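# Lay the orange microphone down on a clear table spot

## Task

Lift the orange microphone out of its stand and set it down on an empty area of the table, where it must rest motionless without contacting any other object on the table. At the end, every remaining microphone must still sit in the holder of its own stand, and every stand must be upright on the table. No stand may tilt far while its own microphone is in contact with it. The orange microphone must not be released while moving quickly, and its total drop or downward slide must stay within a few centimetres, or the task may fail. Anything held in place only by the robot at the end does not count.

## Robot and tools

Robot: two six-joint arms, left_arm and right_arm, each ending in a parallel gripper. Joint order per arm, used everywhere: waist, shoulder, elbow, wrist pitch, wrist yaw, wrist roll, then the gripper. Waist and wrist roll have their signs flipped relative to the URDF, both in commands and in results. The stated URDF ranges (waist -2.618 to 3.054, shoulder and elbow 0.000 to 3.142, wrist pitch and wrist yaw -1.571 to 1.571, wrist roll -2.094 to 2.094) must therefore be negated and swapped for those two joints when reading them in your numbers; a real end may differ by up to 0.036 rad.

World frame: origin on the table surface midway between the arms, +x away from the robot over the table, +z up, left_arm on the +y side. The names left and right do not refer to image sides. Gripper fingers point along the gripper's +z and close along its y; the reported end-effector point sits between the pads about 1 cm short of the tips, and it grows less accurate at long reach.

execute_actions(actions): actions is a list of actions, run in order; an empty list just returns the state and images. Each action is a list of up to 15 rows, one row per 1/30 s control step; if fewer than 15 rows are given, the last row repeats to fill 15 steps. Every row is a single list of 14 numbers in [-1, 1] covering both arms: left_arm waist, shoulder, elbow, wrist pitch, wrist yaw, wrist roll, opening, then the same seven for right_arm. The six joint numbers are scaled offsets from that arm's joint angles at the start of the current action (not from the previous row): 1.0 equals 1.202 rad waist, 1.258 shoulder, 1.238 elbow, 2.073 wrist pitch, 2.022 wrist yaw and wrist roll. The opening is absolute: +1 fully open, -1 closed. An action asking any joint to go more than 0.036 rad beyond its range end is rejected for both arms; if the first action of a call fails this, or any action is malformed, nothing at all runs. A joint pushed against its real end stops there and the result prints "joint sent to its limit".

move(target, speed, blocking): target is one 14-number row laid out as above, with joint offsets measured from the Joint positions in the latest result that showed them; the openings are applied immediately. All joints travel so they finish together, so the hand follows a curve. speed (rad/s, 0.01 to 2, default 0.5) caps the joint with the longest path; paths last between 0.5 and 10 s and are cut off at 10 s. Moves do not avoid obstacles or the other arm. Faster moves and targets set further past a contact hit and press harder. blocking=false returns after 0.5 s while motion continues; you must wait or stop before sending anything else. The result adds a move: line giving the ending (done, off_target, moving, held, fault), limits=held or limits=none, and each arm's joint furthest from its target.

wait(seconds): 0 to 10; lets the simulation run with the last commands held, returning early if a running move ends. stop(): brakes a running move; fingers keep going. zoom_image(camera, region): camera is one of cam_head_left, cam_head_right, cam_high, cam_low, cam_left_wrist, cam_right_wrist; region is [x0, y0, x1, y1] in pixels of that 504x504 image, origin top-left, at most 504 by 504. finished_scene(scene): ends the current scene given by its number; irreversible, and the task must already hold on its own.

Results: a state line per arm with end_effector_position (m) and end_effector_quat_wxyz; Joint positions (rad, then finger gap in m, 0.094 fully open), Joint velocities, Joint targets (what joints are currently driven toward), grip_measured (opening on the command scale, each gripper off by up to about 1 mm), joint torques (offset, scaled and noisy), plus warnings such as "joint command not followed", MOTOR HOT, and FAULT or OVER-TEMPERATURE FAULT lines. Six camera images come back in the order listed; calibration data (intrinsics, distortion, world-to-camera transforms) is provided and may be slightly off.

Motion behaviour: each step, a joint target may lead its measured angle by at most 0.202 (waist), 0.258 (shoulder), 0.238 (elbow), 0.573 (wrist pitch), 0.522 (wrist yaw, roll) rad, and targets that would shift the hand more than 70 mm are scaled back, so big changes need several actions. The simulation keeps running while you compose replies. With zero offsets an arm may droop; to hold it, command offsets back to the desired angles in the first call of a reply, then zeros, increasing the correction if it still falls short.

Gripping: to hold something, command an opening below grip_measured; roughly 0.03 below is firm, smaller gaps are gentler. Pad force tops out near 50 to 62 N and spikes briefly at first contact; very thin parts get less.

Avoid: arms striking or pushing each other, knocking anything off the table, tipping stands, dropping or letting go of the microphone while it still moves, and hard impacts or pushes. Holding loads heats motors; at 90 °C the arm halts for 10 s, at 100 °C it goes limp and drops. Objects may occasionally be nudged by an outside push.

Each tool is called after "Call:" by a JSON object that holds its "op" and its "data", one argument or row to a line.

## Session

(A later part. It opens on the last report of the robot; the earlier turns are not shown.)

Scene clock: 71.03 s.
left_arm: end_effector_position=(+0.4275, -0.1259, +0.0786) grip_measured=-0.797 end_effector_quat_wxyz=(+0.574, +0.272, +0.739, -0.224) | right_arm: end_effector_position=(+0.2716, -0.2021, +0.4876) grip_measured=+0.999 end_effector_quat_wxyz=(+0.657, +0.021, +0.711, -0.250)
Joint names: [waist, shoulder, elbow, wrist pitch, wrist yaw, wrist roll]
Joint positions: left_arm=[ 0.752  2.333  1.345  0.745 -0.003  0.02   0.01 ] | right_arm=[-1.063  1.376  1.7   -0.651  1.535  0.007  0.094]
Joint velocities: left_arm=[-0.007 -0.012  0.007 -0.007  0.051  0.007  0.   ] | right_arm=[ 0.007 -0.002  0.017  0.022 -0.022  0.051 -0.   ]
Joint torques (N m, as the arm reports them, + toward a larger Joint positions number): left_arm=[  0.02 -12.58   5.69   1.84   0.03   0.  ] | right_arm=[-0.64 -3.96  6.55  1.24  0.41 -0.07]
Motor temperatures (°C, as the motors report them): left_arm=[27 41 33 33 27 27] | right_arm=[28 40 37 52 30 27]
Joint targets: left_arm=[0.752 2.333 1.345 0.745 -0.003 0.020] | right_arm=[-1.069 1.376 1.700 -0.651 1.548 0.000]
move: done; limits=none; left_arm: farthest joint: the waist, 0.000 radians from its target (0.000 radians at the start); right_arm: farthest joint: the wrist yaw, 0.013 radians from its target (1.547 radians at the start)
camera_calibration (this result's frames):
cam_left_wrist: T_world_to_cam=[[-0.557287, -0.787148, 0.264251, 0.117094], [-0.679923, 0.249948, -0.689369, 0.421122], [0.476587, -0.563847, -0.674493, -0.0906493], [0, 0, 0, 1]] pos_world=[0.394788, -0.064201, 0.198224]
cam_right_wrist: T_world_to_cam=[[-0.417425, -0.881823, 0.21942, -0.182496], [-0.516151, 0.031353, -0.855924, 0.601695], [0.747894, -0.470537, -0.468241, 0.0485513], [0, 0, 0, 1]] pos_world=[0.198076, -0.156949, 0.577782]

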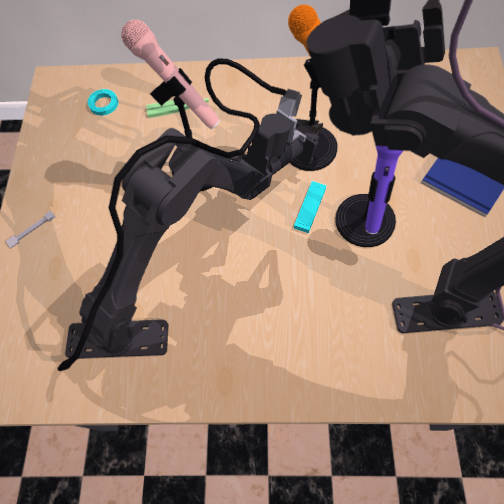

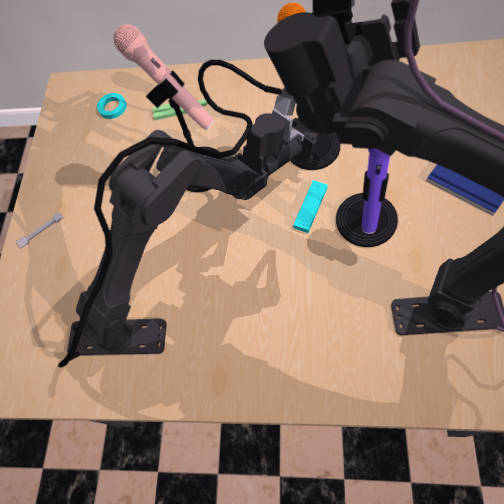

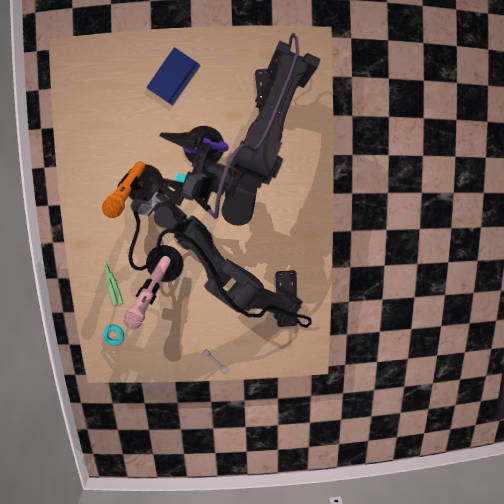

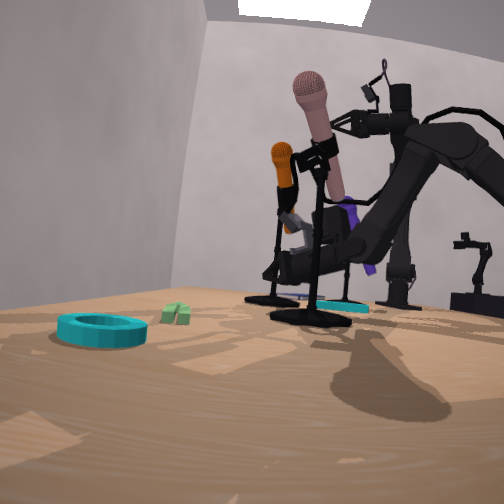

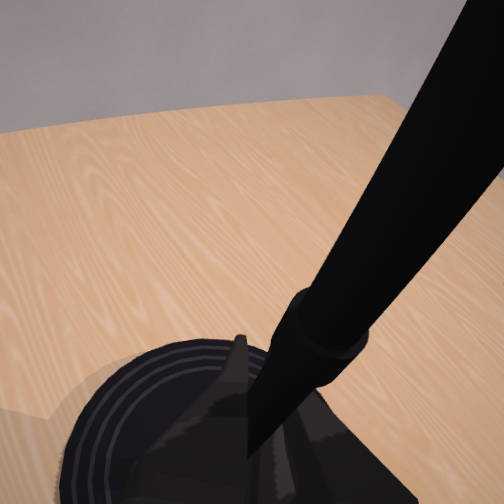

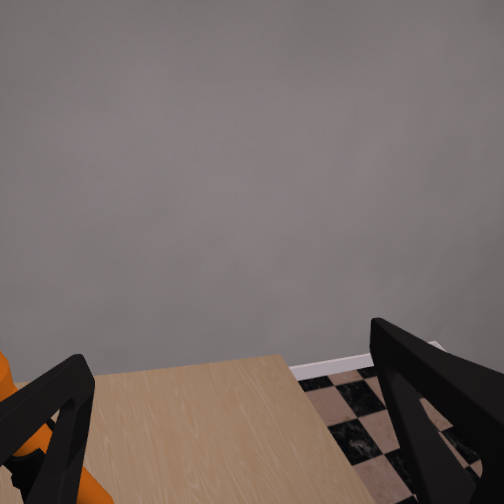

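Call:
{"op": "move", "data": {
  "target": [0,0,0,0,0,0,-0.95,0,0.395,-0.03,0.104,0,0,1],
  "speed": 0.4
}}

Call:
{"op": "move", "data": {
  "target": [0,0,0,0,0,0,-0.95,0.1,0,0,0,-0.06,0,1],
  "speed": 0.2
}}

Scene clock: 75.27 s.
left_arm: end_effector_position=(+0.4275, -0.1259, +0.0786) grip_measured=-0.797 end_effector_quat_wxyz=(+0.574, +0.272, +0.739, -0.224) | right_arm: end_effector_position=(+0.3369, -0.0586, +0.3329) grip_measured=+0.999 end_effector_quat_wxyz=(+0.605, -0.091, +0.710, -0.349)
Joint names: [waist, shoulder, elbow, wrist pitch, wrist yaw, wrist roll]
Joint positions: left_arm=[ 0.752  2.333  1.345  0.745 -0.003  0.02   0.01 ] | right_arm=[-1.063  1.873  1.668 -0.438  1.531  0.007  0.094]
Joint velocities: left_arm=[-0.002 -0.002 -0.017 -0.066 -0.007  0.037 -0.001] | right_arm=[ 0.012  0.012  0.002  0.007  0.007 -0.007  0.   ]
Joint torques (N m, as the arm reports them, + toward a larger Joint positions number): left_arm=[  0.02 -12.56   5.7    1.85   0.02   0.  ] | right_arm=[-0.07 -8.86  7.04  1.15  0.5  -0.01]
Motor temperatures (°C, as the motors report them): left_arm=[27 42 33 34 27 27] | right_arm=[28 39 36 49 30 27]
Joint targets: left_arm=[0.752 2.333 1.345 0.745 -0.003 0.020] | right_arm=[-1.063 1.873 1.663 -0.436 1.535 0.007]
move: done; limits=none; left_arm: farthest joint: the waist, 0.000 radians from its target (0.000 radians at the start); right_arm: farthest joint: the elbow, 0.005 radians from its target (0.037 radians at the start)
camera_calibration (this result's frames):
cam_left_wrist: T_world_to_cam=[[-0.557287, -0.787148, 0.264251, 0.117094], [-0.679923, 0.249948, -0.689369, 0.421122], [0.476587, -0.563847, -0.674493, -0.0906493], [0, 0, 0, 1]] pos_world=[0.394788, -0.064201, 0.198224]
cam_right_wrist: T_world_to_cam=[[-0.365898, -0.777835, 0.510971, -0.102986], [-0.623279, -0.202917, -0.755214, 0.487349], [0.691117, -0.594808, -0.410561, -0.0125721], [0, 0, 0, 1]] pos_world=[0.274761, 0.0113071, 0.415514]

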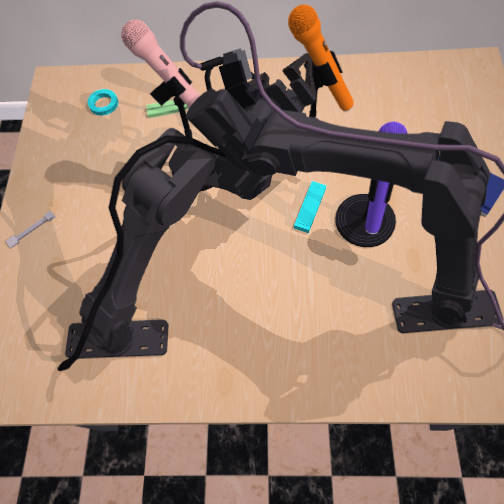

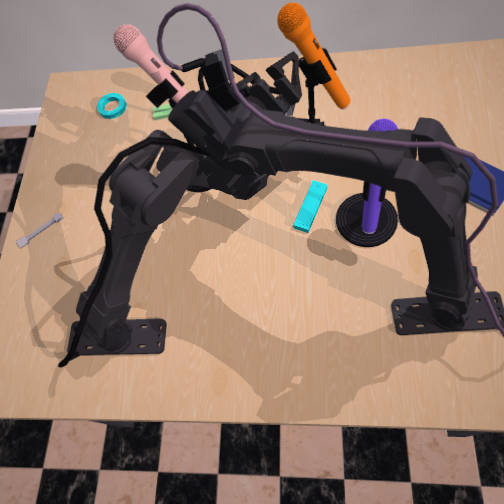

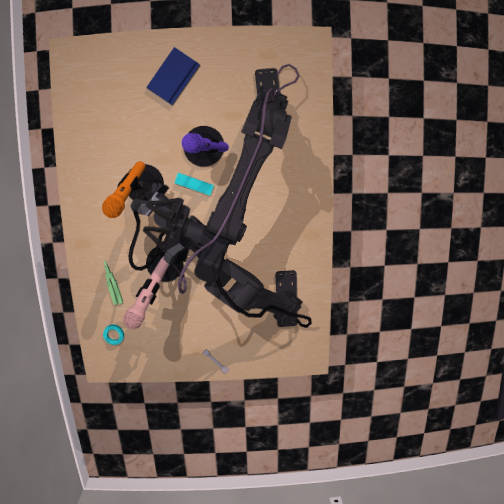

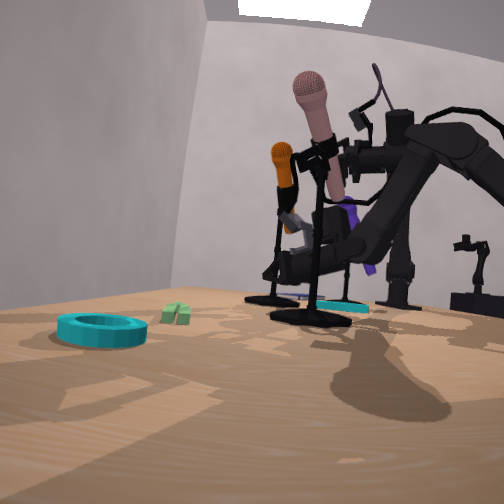

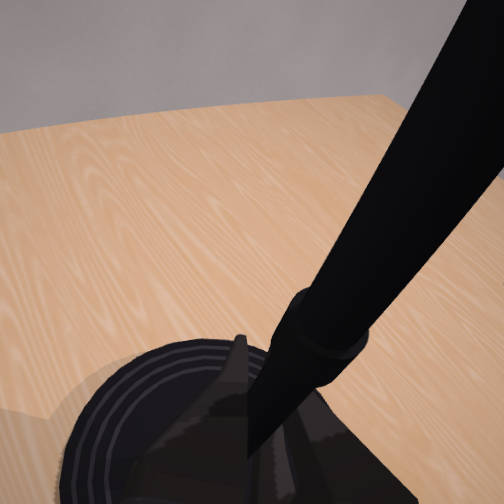

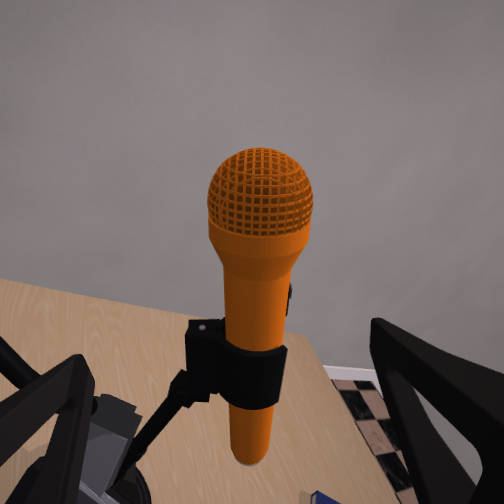

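Scene clock: 76.50 s.
left_arm: end_effector_position=(+0.4275, -0.1259, +0.0786) grip_measured=-0.797 end_effector_quat_wxyz=(+0.574, +0.272, +0.739, -0.224) | right_arm: end_effector_position=(+0.3772, -0.0843, +0.3202) grip_measured=+0.999 end_effector_quat_wxyz=(+0.580, -0.083, +0.735, -0.340)
Joint names: [waist, shoulder, elbow, wrist pitch, wrist yaw, wrist roll]
Joint positions: left_arm=[ 0.752  2.333  1.345  0.745 -0.003  0.02   0.01 ] | right_arm=[-0.945  1.873  1.668 -0.438  1.411  0.007  0.094]
Joint velocities: left_arm=[-0.007 -0.017 -0.012  0.037 -0.051  0.051  0.001] | right_arm=[ 0.007  0.002  0.012 -0.066 -0.051  0.037  0.   ]
Joint torques (N m, as the arm reports them, + toward a larger Joint positions number): left_arm=[  0.02 -12.58   5.7    1.84   0.02   0.  ] | right_arm=[ 0.11 -8.94  7.5   1.19  0.44 -0.01]
Motor temperatures (°C, as the motors report them): left_arm=[27 43 33 34 27 27] | right_arm=[28 40 35 48 30 27]
Joint targets: left_arm=[0.752 2.333 1.345 0.745 -0.003 0.020] | right_arm=[-0.942 1.873 1.668 -0.438 1.409 0.007]
move: done; limits=none; left_arm: farthest joint: the waist, 0.000 radians from its target (0.000 radians at the start); right_arm: farthest joint: the waist, 0.002 radians from its target (0.120 radians at the start)
camera_calibration (this result's frames):
cam_left_wrist: T_world_to_cam=[[-0.557287, -0.787148, 0.264251, 0.117094], [-0.679923, 0.249948, -0.689369, 0.421122], [0.476587, -0.563847, -0.674493, -0.0906493], [0, 0, 0, 1]] pos_world=[0.394788, -0.064201, 0.198224]
cam_right_wrist: T_world_to_cam=[[-0.351396, -0.786755, 0.507482, -0.106872], [-0.674134, -0.16351, -0.720283, 0.508987], [0.649664, -0.595215, -0.472922, -0.0253726], [0, 0, 0, 1]] pos_world=[0.322055, -0.0159596, 0.408851]

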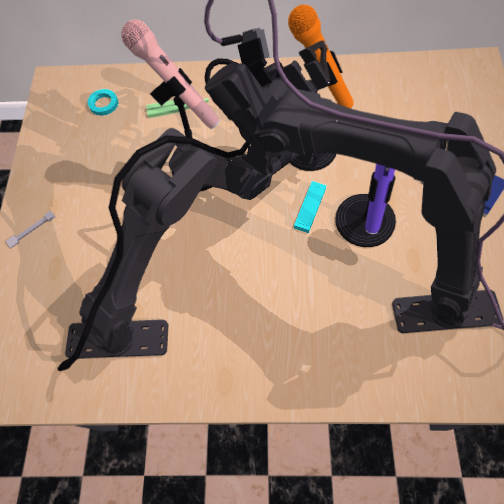

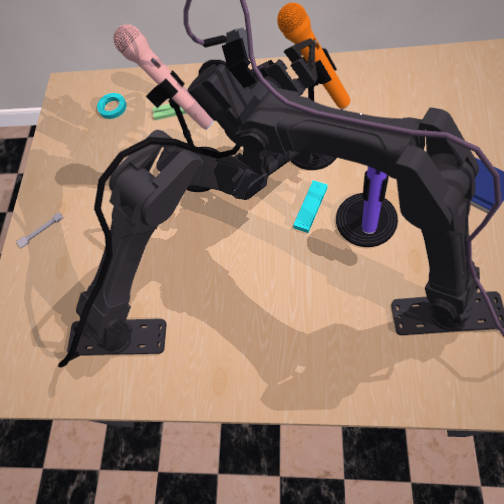

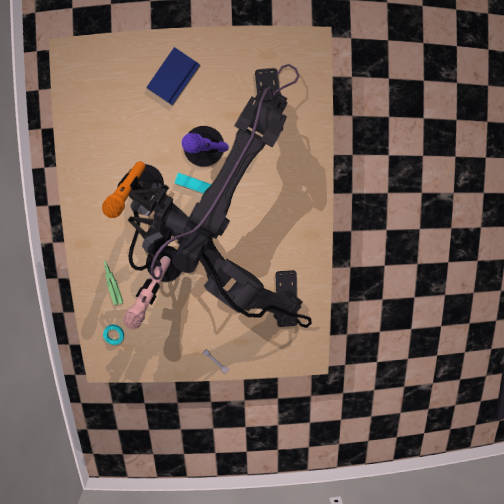

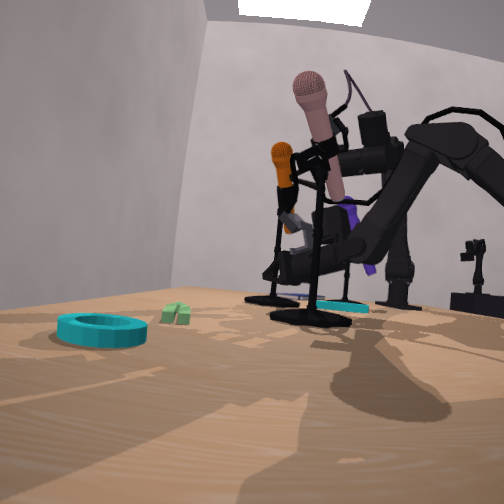

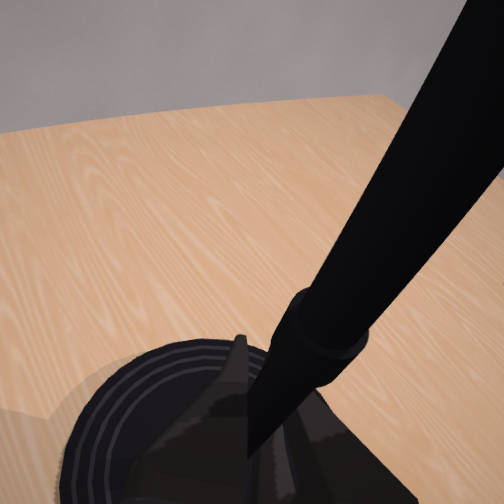

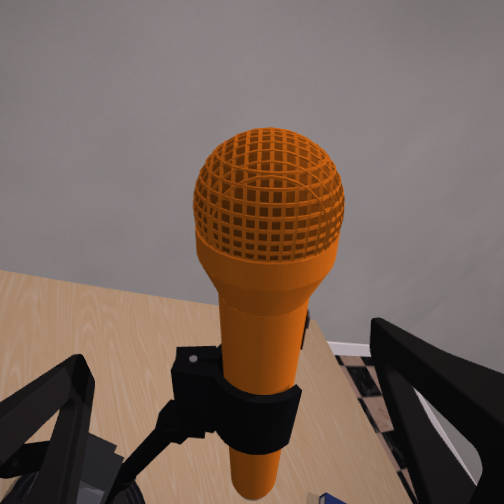

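Call:
{"op": "move", "data": {
  "target": [0,0,0,0,0,0,-0.95,0.1,0,0,0,-0.05,0,1],
  "speed": 0.2
}}

Scene clock: 93.33 s.
left_arm: end_effector_position=(+0.4275, -0.1259, +0.0786) grip_measured=-0.797 end_effector_quat_wxyz=(+0.574, +0.272, +0.739, -0.224) | right_arm: end_effector_position=(+0.4128, -0.1169, +0.3099) grip_measured=+0.999 end_effector_quat_wxyz=(+0.557, -0.068, +0.756, -0.337)
Joint names: [waist, shoulder, elbow, wrist pitch, wrist yaw, wrist roll]
Joint positions: left_arm=[ 0.752  2.333  1.345  0.745 -0.003  0.02   0.01 ] | right_arm=[-0.827  1.873  1.668 -0.438  1.312  0.007  0.094]
Joint velocities: left_arm=[-0.017  0.007 -0.007 -0.007  0.037 -0.037 -0.003] | right_arm=[ 0.002 -0.017  0.002  0.037  0.022 -0.007  0.   ]
Joint torques (N m, as the arm reports them, + toward a larger Joint positions number): left_arm=[  0.03 -12.58   5.71   1.85   0.03   0.  ] | right_arm=[ 0.19 -9.    7.54  1.24  0.42 -0.01]
Motor temperatures (°C, as the motors report them): left_arm=[27 47 34 36 27 27] | right_arm=[28 42 33 43 30 27]
Joint targets: left_arm=[0.752 2.333 1.345 0.745 -0.003 0.020] | right_arm=[-0.825 1.873 1.668 -0.438 1.310 0.007]
move: done; limits=none; left_arm: farthest joint: the waist, 0.000 radians from its target (0.000 radians at the start); right_arm: farthest joint: the waist, 0.002 radians from its target (0.120 radians at the start)
camera_calibration (this result's frames):
cam_left_wrist: T_world_to_cam=[[-0.557287, -0.787148, 0.264251, 0.117094], [-0.679923, 0.249948, -0.689369, 0.421122], [0.476587, -0.563847, -0.674493, -0.0906493], [0, 0, 0, 1]] pos_world=[0.394788, -0.064201, 0.198224]
cam_right_wrist: T_world_to_cam=[[-0.357129, -0.790124, 0.49816, -0.109882], [-0.713994, -0.112935, -0.690984, 0.533449], [0.602223, -0.602453, -0.523811, -0.038255], [0, 0, 0, 1]] pos_world=[0.364675, -0.0496221, 0.403305]

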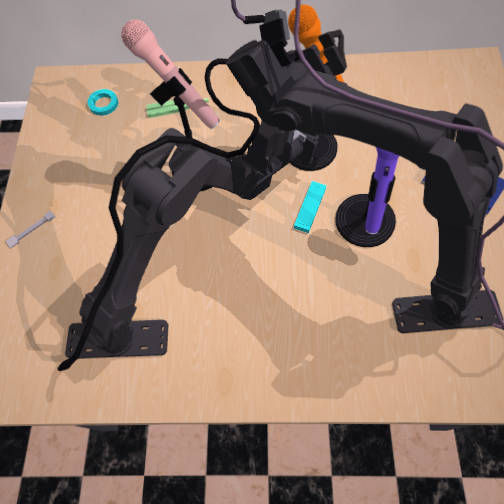

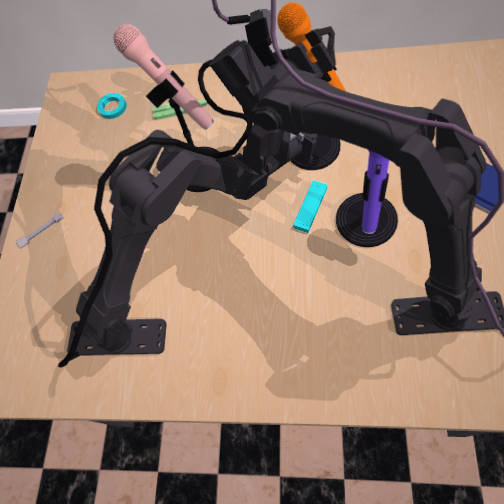

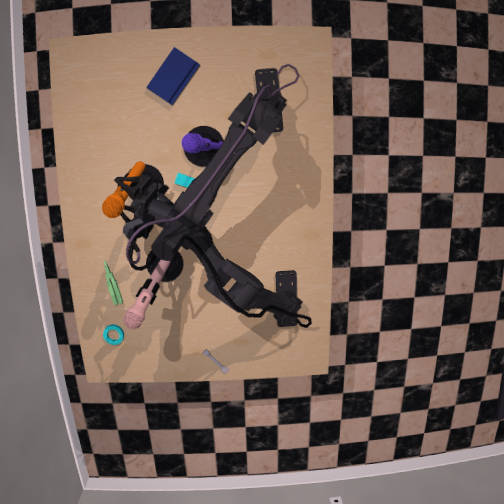

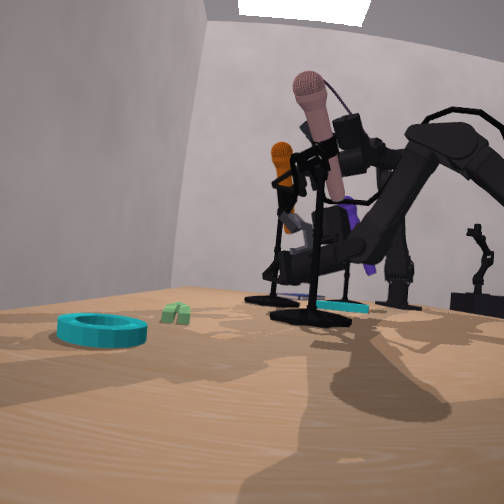

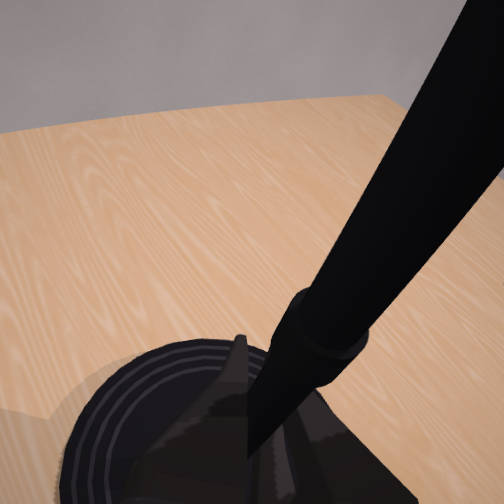

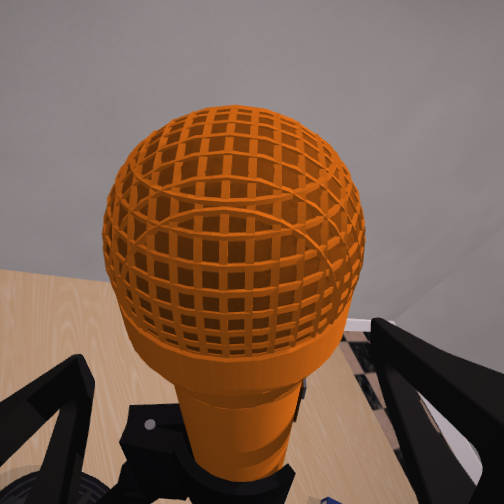

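Call:
{"op": "execute_actions", "data": {
  "actions": [
    [[0,0,0,0,0,0,-0.95,0,0,0,0,0,0,-0.38]],
    [[0,0,0,0,0,0,-0.95,0,0,0,0,0,0,-0.38]],
    [[0,0.04,0,-0.05,0,0,-0.95,0,0.02,0.11,0.0,0,0,-0.38]],
    [[0,0.04,0,-0.05,0,0,-0.95,0,0.02,0.11,0.0,0,0,-0.38]],
    [[0,0.04,0,-0.05,0,0,-0.95,0,0.02,0.11,0.0,0,0,-0.38]]
  ]
}}

Scene clock: 102.67 s.
left_arm: end_effector_position=(+0.4353, -0.1188, +0.0816) grip_measured=-0.797 end_effector_quat_wxyz=(+0.570, +0.217, +0.752, -0.249) | right_arm: end_effector_position=(+0.4331, -0.0897, +0.3195) grip_measured=-0.303 end_effector_quat_wxyz=(+0.549, -0.087, +0.771, -0.313)
Joint names: [waist, shoulder, elbow, wrist pitch, wrist yaw, wrist roll]
Joint positions: left_arm=[ 0.74   2.335  1.348  0.759 -0.023  0.136  0.01 ] | right_arm=[-0.82   1.995  1.914 -0.589  1.238 -0.012  0.033]
Joint velocities: left_arm=[-0.007 -0.002 -0.007  0.007 -0.037 -0.007 -0.   ] | right_arm=[ 0.027 -0.002  0.002 -0.037  0.051 -0.007 -0.001]
Joint torques (N m, as the arm reports them, + toward a larger Joint positions number): left_arm=[ 0.28 -8.32  5.72  0.77  0.08 -0.38] | right_arm=[ -0.22 -11.11  11.91   1.82   0.69  -0.03]
Motor temperatures (°C, as the motors report them): left_arm=[27 47 34 36 27 27] | right_arm=[28 43 34 42 30 27]
Joint targets: left_arm=[0.744 2.385 1.348 0.649 -0.018 0.100] | right_arm=[-0.822 1.979 1.969 -0.529 1.261 -0.014]
camera_calibration (this result's frames):
cam_left_wrist: T_world_to_cam=[[-0.4933, -0.788415, 0.367501, 0.0898138], [-0.731712, 0.147647, -0.66543, 0.435176], [0.470374, -0.597162, -0.649727, -0.0916215], [0, 0, 0, 1]] pos_world=[0.405825, -0.0481548, 0.197043]
cam_right_wrist: T_world_to_cam=[[-0.296014, -0.817962, 0.493268, -0.113389], [-0.737911, -0.13208, -0.661848, 0.556948], [0.606518, -0.559904, -0.564485, -0.014135], [0, 0, 0, 1]] pos_world=[0.385986, -0.0271002, 0.416567]

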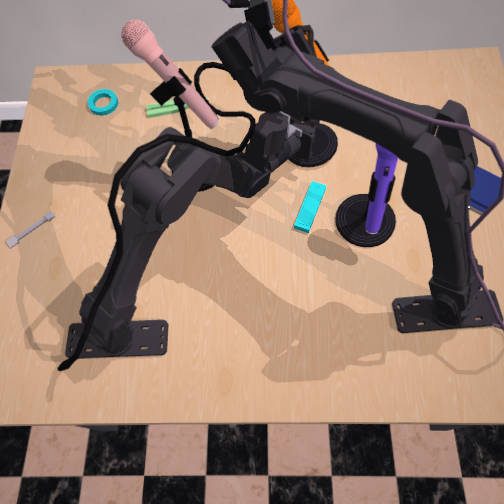

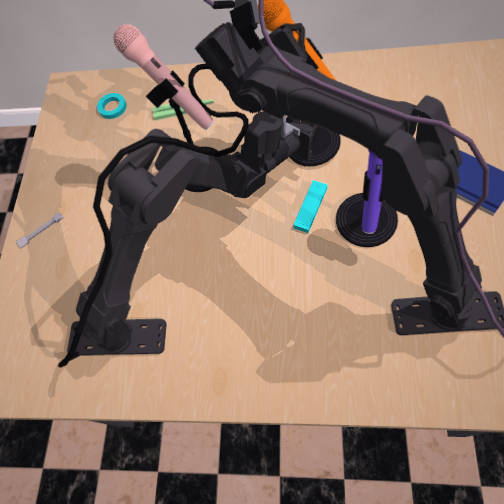

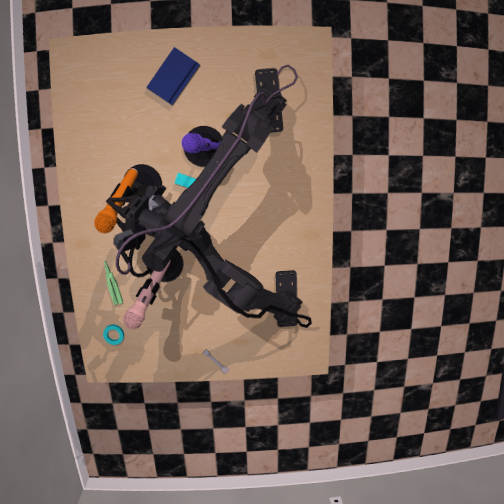

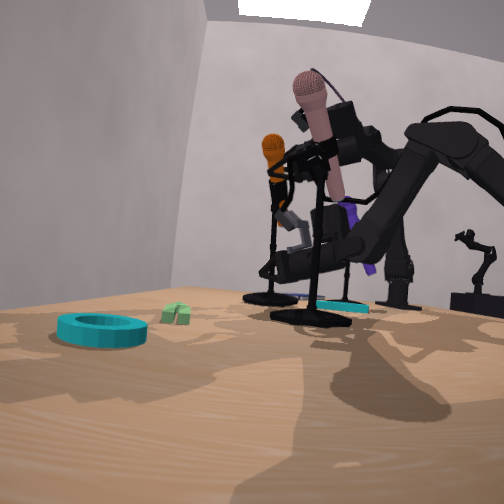

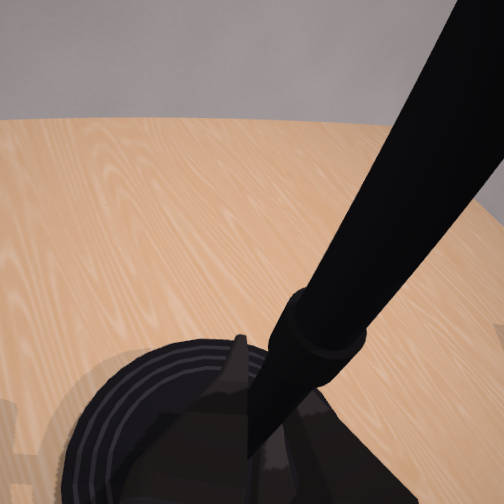

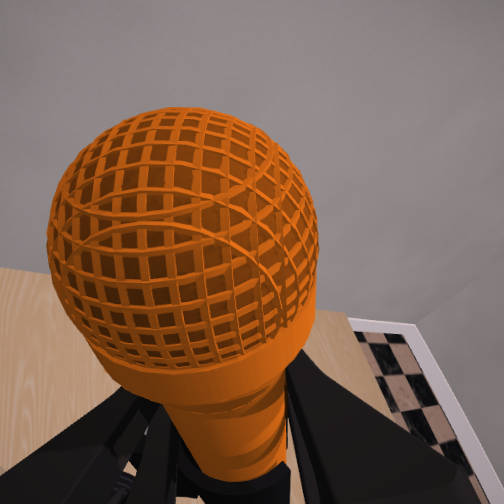

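Tipping; pull more upward and resist with roll.

Call:
{"op": "execute_actions", "data": {
  "actions": [
    [[0.01,0.06,0,-0.07,0,-0.15,-0.95,0,-0.06,0.08,0.05,0.03,0,-0.38]],
    [[0.01,0.06,0,-0.07,0,-0.15,-0.95,0,-0.05,0.09,0.05,0.03,0,-0.38]],
    [[0.01,0.06,0,-0.07,0,-0.15,-0.95,0,-0.05,0.1,0.05,0.03,0,-0.38]]
  ]
}}

Scene clock: 106.53 s.
left_arm: end_effector_position=(+0.4332, -0.1342, +0.0795) grip_measured=-0.778 end_effector_quat_wxyz=(+0.600, +0.346, +0.697, -0.185) | right_arm: end_effector_position=(+0.4232, -0.1117, +0.4034) grip_measured=-0.304 end_effector_quat_wxyz=(+0.603, -0.001, +0.751, -0.270)
Joint names: [waist, shoulder, elbow, wrist pitch, wrist yaw, wrist roll]
Joint positions: left_arm=[ 0.743  2.371  1.39   0.768  0.041 -0.17   0.01 ] | right_arm=[-0.813  1.935  2.072 -0.605  1.284 -0.029  0.033]
Joint velocities: left_arm=[-0.002 -0.017  0.022  0.037  0.037 -0.022 -0.001] | right_arm=[ 0.017 -0.027  0.002 -0.051 -0.007  0.007 -0.   ]
Joint torques (N m, as the arm reports them, + toward a larger Joint positions number): left_arm=[ 1.   -6.87  4.6   0.4  -0.24 -2.24] | right_arm=[ -0.1  -12.6   11.65   2.36   0.79  -0.01]
Motor temperatures (°C, as the motors report them): left_arm=[27 46 34 36 27 27] | right_arm=[28 45 35 43 30 27]
Joint targets: left_arm=[0.755 2.442 1.377 0.620 0.013 -0.384] | right_arm=[-0.813 1.891 2.127 -0.499 1.322 -0.028]
camera_calibration (this result's frames):
cam_left_wrist: T_world_to_cam=[[-0.642184, -0.760749, 0.0941301, 0.167355], [-0.555047, 0.376781, -0.741592, 0.394781], [0.528699, -0.528485, -0.664215, -0.116057], [0, 0, 0, 1]] pos_world=[0.387954, -0.0827651, 0.199926]
cam_right_wrist: T_world_to_cam=[[-0.398281, -0.863985, 0.308062, -0.0628781], [-0.631601, 0.0147685, -0.775153, 0.619503], [0.665171, -0.503301, -0.551576, 0.00320814], [0, 0, 0, 1]] pos_world=[0.364102, -0.0618602, 0.50135]

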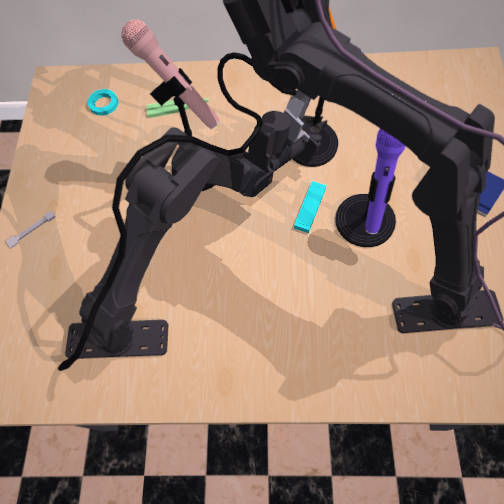

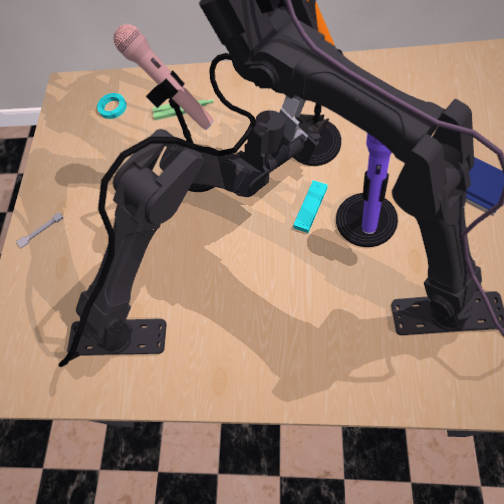

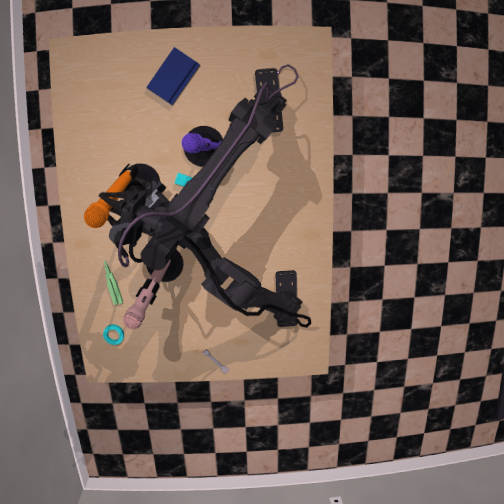

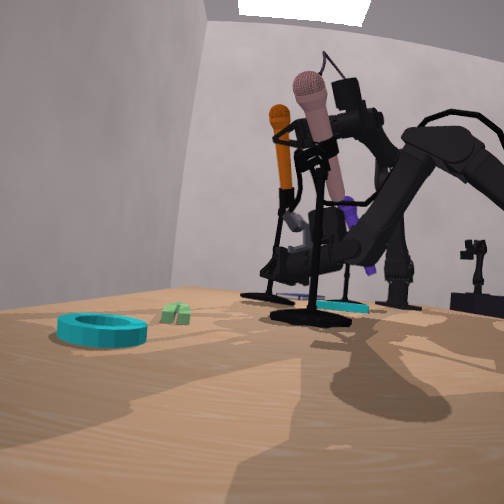

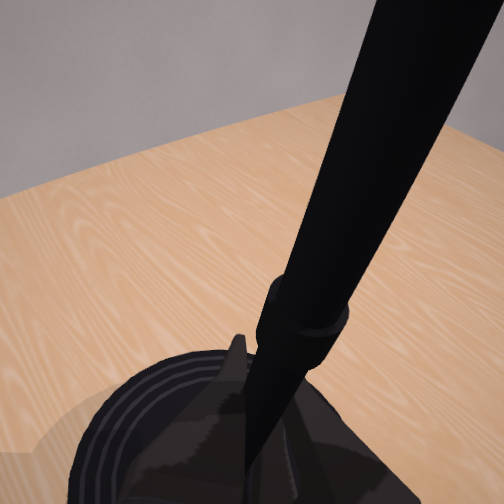

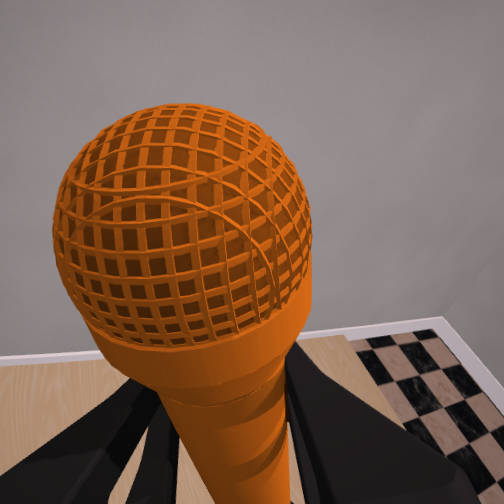

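Call:
{"op": "execute_actions", "data": {
  "actions": [
    [[0,0.05,0,-0.06,0,0.0,-0.95,0,-0.01,0.11,0.02,0.02,0,-0.38]],
    [[0,0.03,0,-0.04,0,0.05,-0.95,0,-0.01,0.11,0.0,0.02,0,-0.38]],
    [[0,0.02,0,-0.03,0,0.04,-0.95,0,-0.01,0.05,0.0,0.0,0,-0.38]]
  ]
}}

Scene clock: 110.83 s.
left_arm: end_effector_position=(+0.4384, -0.1289, +0.0775) grip_measured=-0.794 end_effector_quat_wxyz=(+0.580, +0.276, +0.729, -0.237) | right_arm: end_effector_position=(+0.4110, -0.1288, +0.4877) grip_measured=-0.304 end_effector_quat_wxyz=(+0.658, +0.092, +0.720, -0.199)
Joint names: [waist, shoulder, elbow, wrist pitch, wrist yaw, wrist roll]
Joint positions: left_arm=[0.731 2.376 1.393 0.767 0.042 0.017 0.01 ] | right_arm=[-0.813  1.948  2.335 -0.599  1.308 -0.038  0.033]
Joint velocities: left_arm=[-0.002 -0.017 -0.007 -0.037  0.051 -0.022 -0.   ] | right_arm=[ 0.007 -0.007 -0.002 -0.037 -0.051 -0.007 -0.   ]
Joint torques (N m, as the arm reports them, + toward a larger Joint positions number): left_arm=[  0.09 -10.76   5.7    1.23   0.04   0.7 ] | right_arm=[-0.06 -9.83  8.35  1.42  0.24 -0.01]
Motor temperatures (°C, as the motors report them): left_arm=[27 45 34 35 27 28] | right_arm=[28 47 36 44 30 27]
Joint targets: left_arm=[0.732 2.401 1.393 0.704 0.042 0.082] | right_arm=[-0.813 1.933 2.360 -0.595 1.314 -0.038]
camera_calibration (this result's frames):
cam_left_wrist: T_world_to_cam=[[-0.579951, -0.767582, 0.272901, 0.132839], [-0.66357, 0.250772, -0.704832, 0.422652], [0.47258, -0.589857, -0.65478, -0.101421], [0, 0, 0, 1]] pos_world=[0.405429, -0.0638487, 0.195239]
cam_right_wrist: T_world_to_cam=[[-0.450647, -0.890964, 0.0556737, 0.0326587], [-0.489143, 0.194275, -0.850292, 0.678564], [0.746764, -0.410414, -0.523359, 0.0138952], [0, 0, 0, 1]] pos_world=[0.336256, -0.0970275, 0.582431]

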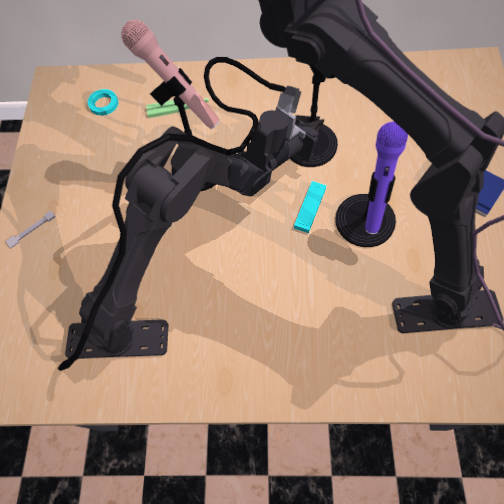

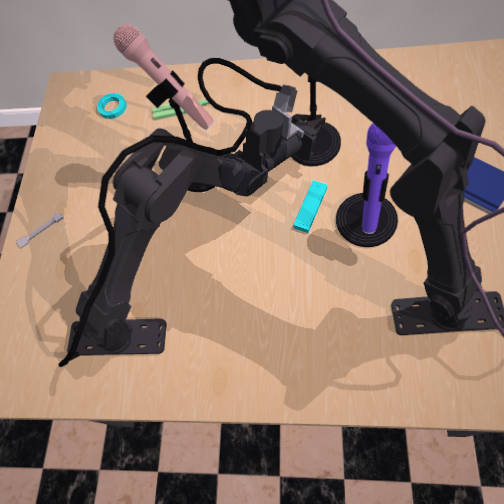

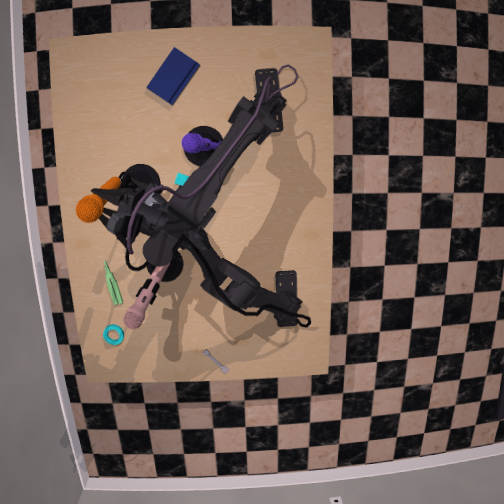

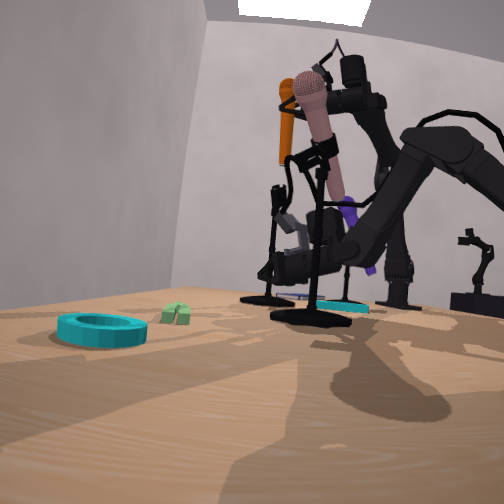

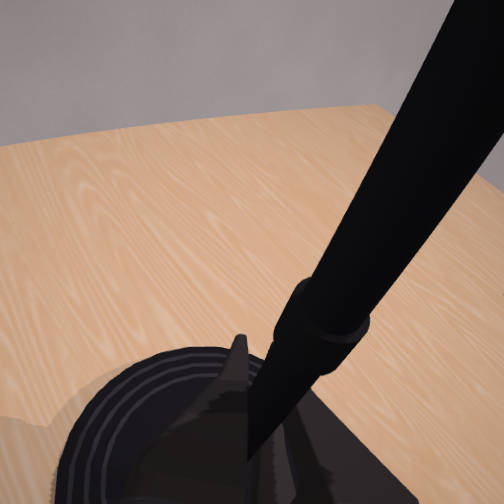

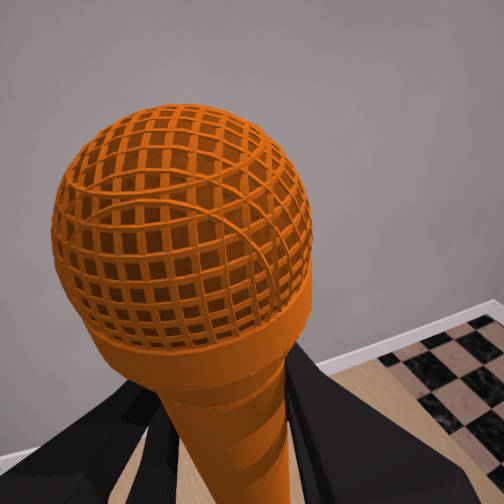

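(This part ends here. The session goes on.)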